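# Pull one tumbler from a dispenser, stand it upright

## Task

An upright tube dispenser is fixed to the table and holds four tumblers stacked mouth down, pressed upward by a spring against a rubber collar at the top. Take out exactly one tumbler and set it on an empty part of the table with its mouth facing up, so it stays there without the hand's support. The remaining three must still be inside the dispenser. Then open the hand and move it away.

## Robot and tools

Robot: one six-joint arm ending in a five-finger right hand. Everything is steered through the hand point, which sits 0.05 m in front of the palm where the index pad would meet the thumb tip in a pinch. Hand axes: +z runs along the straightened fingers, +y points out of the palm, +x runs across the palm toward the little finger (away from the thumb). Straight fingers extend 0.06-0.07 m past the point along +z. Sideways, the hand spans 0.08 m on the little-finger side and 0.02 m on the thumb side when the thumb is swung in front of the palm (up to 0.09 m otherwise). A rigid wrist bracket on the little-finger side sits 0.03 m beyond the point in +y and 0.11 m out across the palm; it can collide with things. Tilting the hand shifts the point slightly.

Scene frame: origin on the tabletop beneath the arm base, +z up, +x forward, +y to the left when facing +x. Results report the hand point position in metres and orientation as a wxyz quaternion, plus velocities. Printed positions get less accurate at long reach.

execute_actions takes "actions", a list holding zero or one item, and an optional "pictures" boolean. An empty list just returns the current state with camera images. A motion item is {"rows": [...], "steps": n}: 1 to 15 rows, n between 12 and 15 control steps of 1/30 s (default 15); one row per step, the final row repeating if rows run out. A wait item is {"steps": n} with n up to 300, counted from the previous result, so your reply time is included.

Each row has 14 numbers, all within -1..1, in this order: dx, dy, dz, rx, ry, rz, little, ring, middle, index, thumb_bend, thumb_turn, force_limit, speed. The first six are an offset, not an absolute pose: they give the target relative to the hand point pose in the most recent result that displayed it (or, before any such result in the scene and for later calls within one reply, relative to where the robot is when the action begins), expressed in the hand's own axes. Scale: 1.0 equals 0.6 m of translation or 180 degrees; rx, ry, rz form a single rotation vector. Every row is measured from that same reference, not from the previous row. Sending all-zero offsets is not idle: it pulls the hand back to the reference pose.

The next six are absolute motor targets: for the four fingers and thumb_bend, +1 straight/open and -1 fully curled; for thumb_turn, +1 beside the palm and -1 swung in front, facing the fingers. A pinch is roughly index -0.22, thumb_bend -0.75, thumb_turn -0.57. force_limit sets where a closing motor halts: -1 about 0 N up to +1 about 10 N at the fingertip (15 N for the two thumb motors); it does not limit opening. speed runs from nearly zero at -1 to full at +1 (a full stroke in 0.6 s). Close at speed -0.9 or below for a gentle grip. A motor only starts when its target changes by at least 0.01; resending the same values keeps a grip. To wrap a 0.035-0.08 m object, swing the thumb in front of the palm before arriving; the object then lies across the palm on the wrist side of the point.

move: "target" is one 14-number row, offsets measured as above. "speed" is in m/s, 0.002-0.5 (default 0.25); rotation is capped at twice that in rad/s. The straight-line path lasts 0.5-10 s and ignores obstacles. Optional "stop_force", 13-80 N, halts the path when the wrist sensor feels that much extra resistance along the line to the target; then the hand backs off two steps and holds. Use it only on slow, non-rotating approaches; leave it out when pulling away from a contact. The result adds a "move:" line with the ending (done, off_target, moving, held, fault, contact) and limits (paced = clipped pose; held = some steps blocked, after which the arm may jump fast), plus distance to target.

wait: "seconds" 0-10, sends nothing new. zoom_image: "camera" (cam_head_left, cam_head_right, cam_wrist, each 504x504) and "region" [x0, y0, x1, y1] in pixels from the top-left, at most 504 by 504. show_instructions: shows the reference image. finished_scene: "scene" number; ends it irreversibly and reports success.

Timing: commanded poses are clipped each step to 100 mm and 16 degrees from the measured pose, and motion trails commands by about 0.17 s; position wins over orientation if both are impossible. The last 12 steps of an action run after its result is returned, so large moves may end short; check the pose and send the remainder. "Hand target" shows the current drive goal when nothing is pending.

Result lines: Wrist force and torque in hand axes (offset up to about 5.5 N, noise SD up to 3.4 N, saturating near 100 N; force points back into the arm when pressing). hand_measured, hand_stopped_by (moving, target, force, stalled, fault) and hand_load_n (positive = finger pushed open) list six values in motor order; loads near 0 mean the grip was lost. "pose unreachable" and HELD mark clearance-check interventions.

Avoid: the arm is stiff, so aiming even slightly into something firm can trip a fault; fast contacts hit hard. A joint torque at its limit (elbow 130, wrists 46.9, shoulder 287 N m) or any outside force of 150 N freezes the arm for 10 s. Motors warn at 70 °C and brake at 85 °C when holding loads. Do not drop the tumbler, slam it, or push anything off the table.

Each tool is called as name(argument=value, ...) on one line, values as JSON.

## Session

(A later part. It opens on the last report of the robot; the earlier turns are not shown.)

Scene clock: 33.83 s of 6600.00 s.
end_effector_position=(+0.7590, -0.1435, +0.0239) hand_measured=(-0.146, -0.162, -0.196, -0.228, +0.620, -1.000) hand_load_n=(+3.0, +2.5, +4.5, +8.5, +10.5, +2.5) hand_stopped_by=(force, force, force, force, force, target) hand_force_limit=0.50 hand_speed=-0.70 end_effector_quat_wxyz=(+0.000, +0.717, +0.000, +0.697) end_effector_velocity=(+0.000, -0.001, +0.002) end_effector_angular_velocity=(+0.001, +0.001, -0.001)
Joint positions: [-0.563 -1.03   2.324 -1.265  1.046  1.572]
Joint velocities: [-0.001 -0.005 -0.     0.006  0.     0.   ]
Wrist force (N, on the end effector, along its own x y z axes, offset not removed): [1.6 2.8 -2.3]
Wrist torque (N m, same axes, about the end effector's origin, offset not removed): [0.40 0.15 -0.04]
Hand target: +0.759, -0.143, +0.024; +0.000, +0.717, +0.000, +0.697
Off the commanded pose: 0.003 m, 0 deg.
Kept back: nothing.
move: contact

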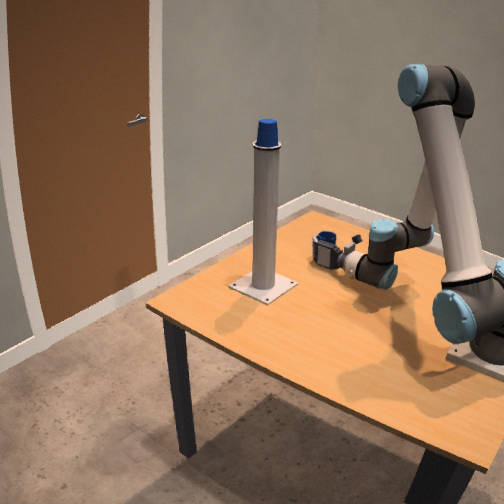

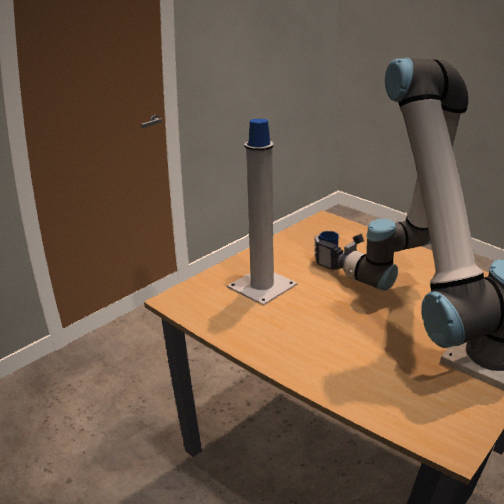

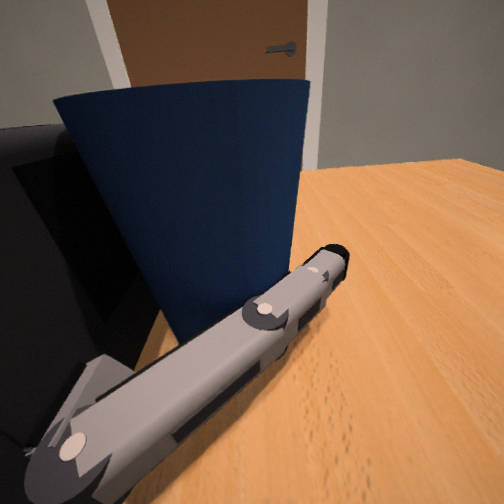

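move(target=[0,0,0,0,0,0,1,1,1,1,1,-1,0.5,-0.5])

move(target=[0.03,-0.08,-0.24,0,0,0,1,1,1,1,1,-1,0.5,-0.5], speed=0.12)

move(target=[0.3,0,-0.03,0,0,0,1,1,1,1,1,-1,0.5,-0.5])

Scene clock: 36.10 s of 6600.00 s.
end_effector_position=(+0.7590, -0.1435, +0.0239) hand_measured=(+1.000, +1.000, +1.000, +1.000, +1.000, -1.000) hand_load_n=(+0.0, +0.0, +0.0, +0.0, +0.0, +0.0) hand_stopped_by=(target, target, target, target, target, target) hand_force_limit=0.50 hand_speed=-0.50 end_effector_quat_wxyz=(+0.000, +0.717, +0.000, +0.697) end_effector_velocity=(-0.000, +0.000, -0.000) end_effector_angular_velocity=(-0.000, +0.001, +0.001)
Joint positions: [-0.563 -1.03   2.324 -1.265  1.046  1.572]
Joint velocities: [-0.     0.     0.001 -0.    -0.001 -0.001]
Wrist force (N, on the end effector, along its own x y z axes, offset not removed): [-0.2 3.4 1.6]
Wrist torque (N m, same axes, about the end effector's origin, offset not removed): [0.47 0.03 0.04]
Hand target: +0.759, -0.144, +0.024; +0.000, +0.717, +0.000, +0.697
Off the commanded pose: 0.000 m, 0 deg.
Kept back: nothing.
move: done

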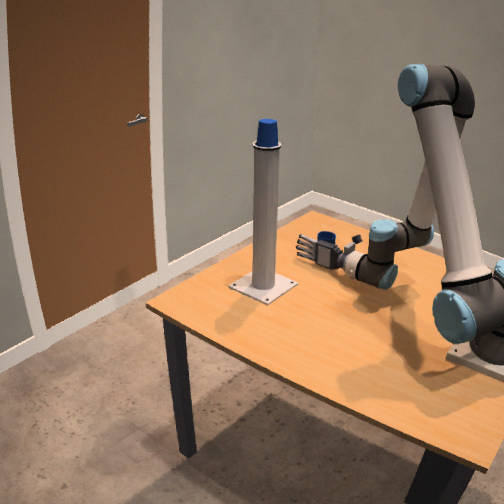

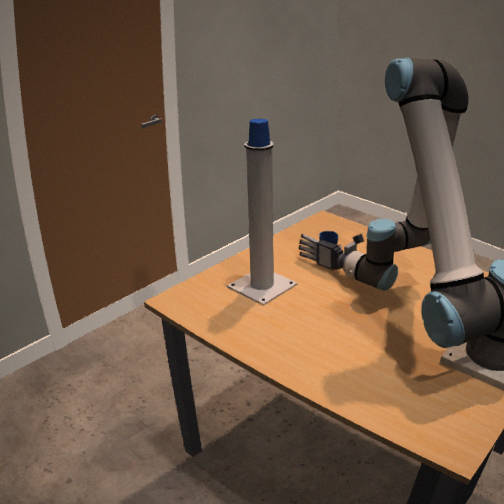

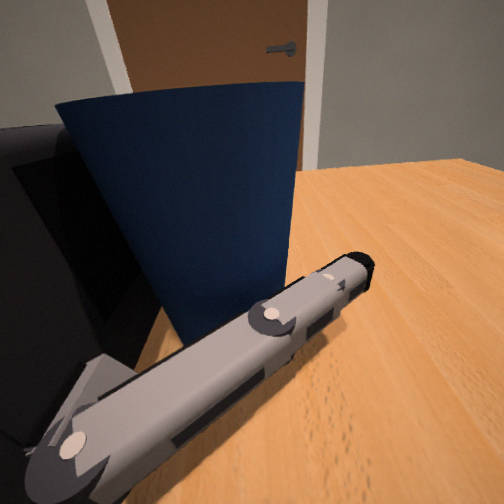

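Scene clock: 37.83 s of 6600.00 s.
end_effector_position=(+0.6157, -0.0954, +0.0459) hand_measured=(+1.000, +1.000, +1.000, +1.000, +1.000, -1.000) hand_load_n=(+0.0, +0.0, +0.0, +0.0, +0.0, +0.0) hand_stopped_by=(target, target, target, target, target, target) hand_force_limit=0.50 hand_speed=-0.50 end_effector_quat_wxyz=(+0.000, +0.717, +0.000, +0.697) end_effector_velocity=(-0.002, +0.001, -0.000) end_effector_angular_velocity=(-0.001, +0.001, +0.001)
Joint positions: [-0.661 -1.173  2.619 -1.415  0.948  1.568]
Joint velocities: [-0.002 -0.001  0.004 -0.001 -0.003 -0.001]
Wrist force (N, on the end effector, along its own x y z axes, offset not removed): [0.7 1.9 -0.1]
Wrist torque (N m, same axes, about the end effector's origin, offset not removed): [0.31 -0.10 0.06]
Hand target: +0.616, -0.095, +0.046; +0.000, +0.717, +0.000, +0.697
Off the commanded pose: 0.000 m, 0 deg.
Kept back: nothing.
move: done

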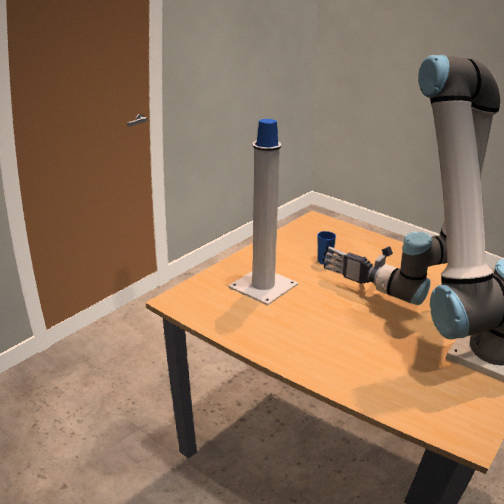

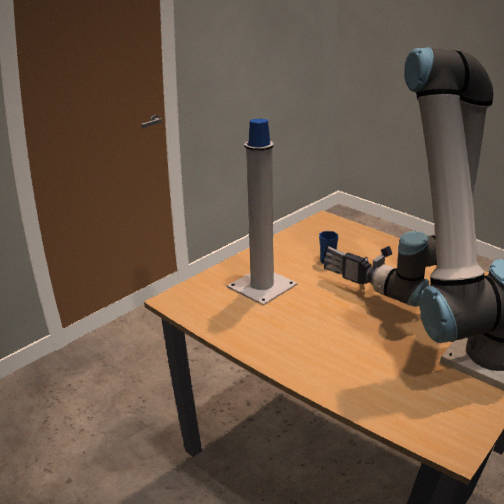

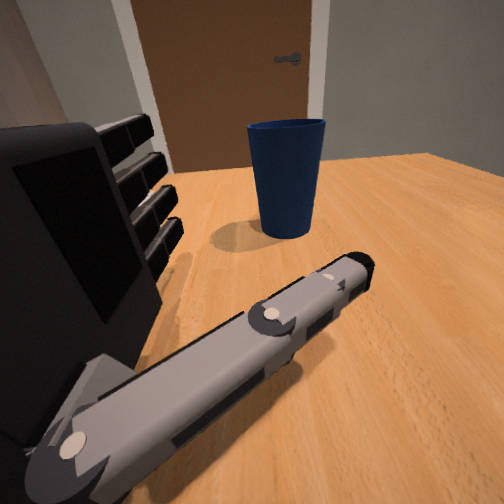

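Scene clock: 39.10 s of 6600.00 s.
end_effector_position=(+0.6026, -0.0955, +0.2264) hand_measured=(+1.000, +1.000, +1.000, +1.000, +1.000, -1.000) hand_load_n=(+0.0, +0.0, +0.0, +0.0, +0.0, +0.0) hand_stopped_by=(target, target, target, target, target, target) hand_force_limit=0.50 hand_speed=-0.50 end_effector_quat_wxyz=(+0.000, +0.717, +0.000, +0.697) end_effector_velocity=(-0.001, -0.000, +0.001) end_effector_angular_velocity=(+0.000, +0.006, -0.001)
Joint positions: [-0.696 -1.71   2.558 -0.817  0.913  1.567]
Joint velocities: [-0.001 -0.005 -0.003  0.015 -0.    -0.004]
Wrist force (N, on the end effector, along its own x y z axes, offset not removed): [0.5 3.6 -0.9]
Wrist torque (N m, same axes, about the end effector's origin, offset not removed): [0.64 -0.01 0.11]
Hand target: +0.603, -0.096, +0.227; +0.000, +0.717, +0.000, +0.697
Off the commanded pose: 0.000 m, 0 deg.
Kept back: nothing.
move: done

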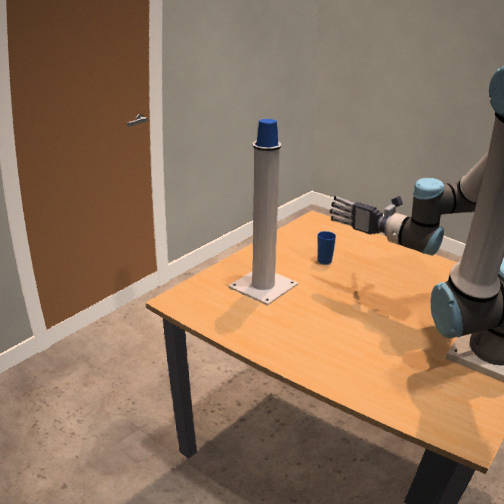

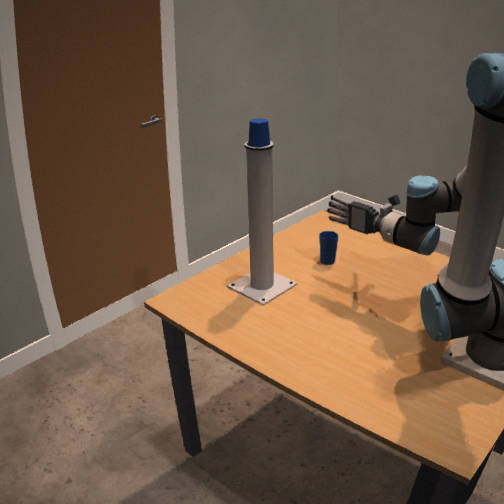

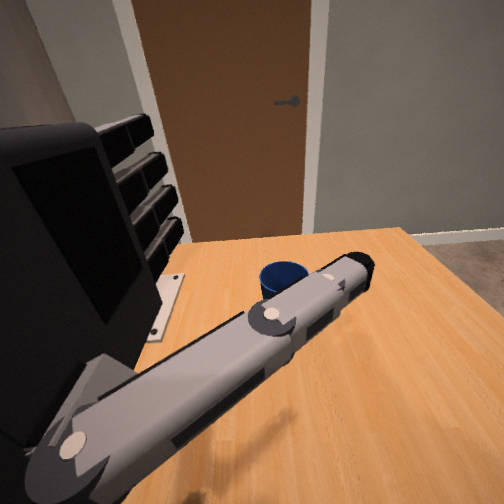

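finished_scene(scene=2)

The scene is finished: the task was done.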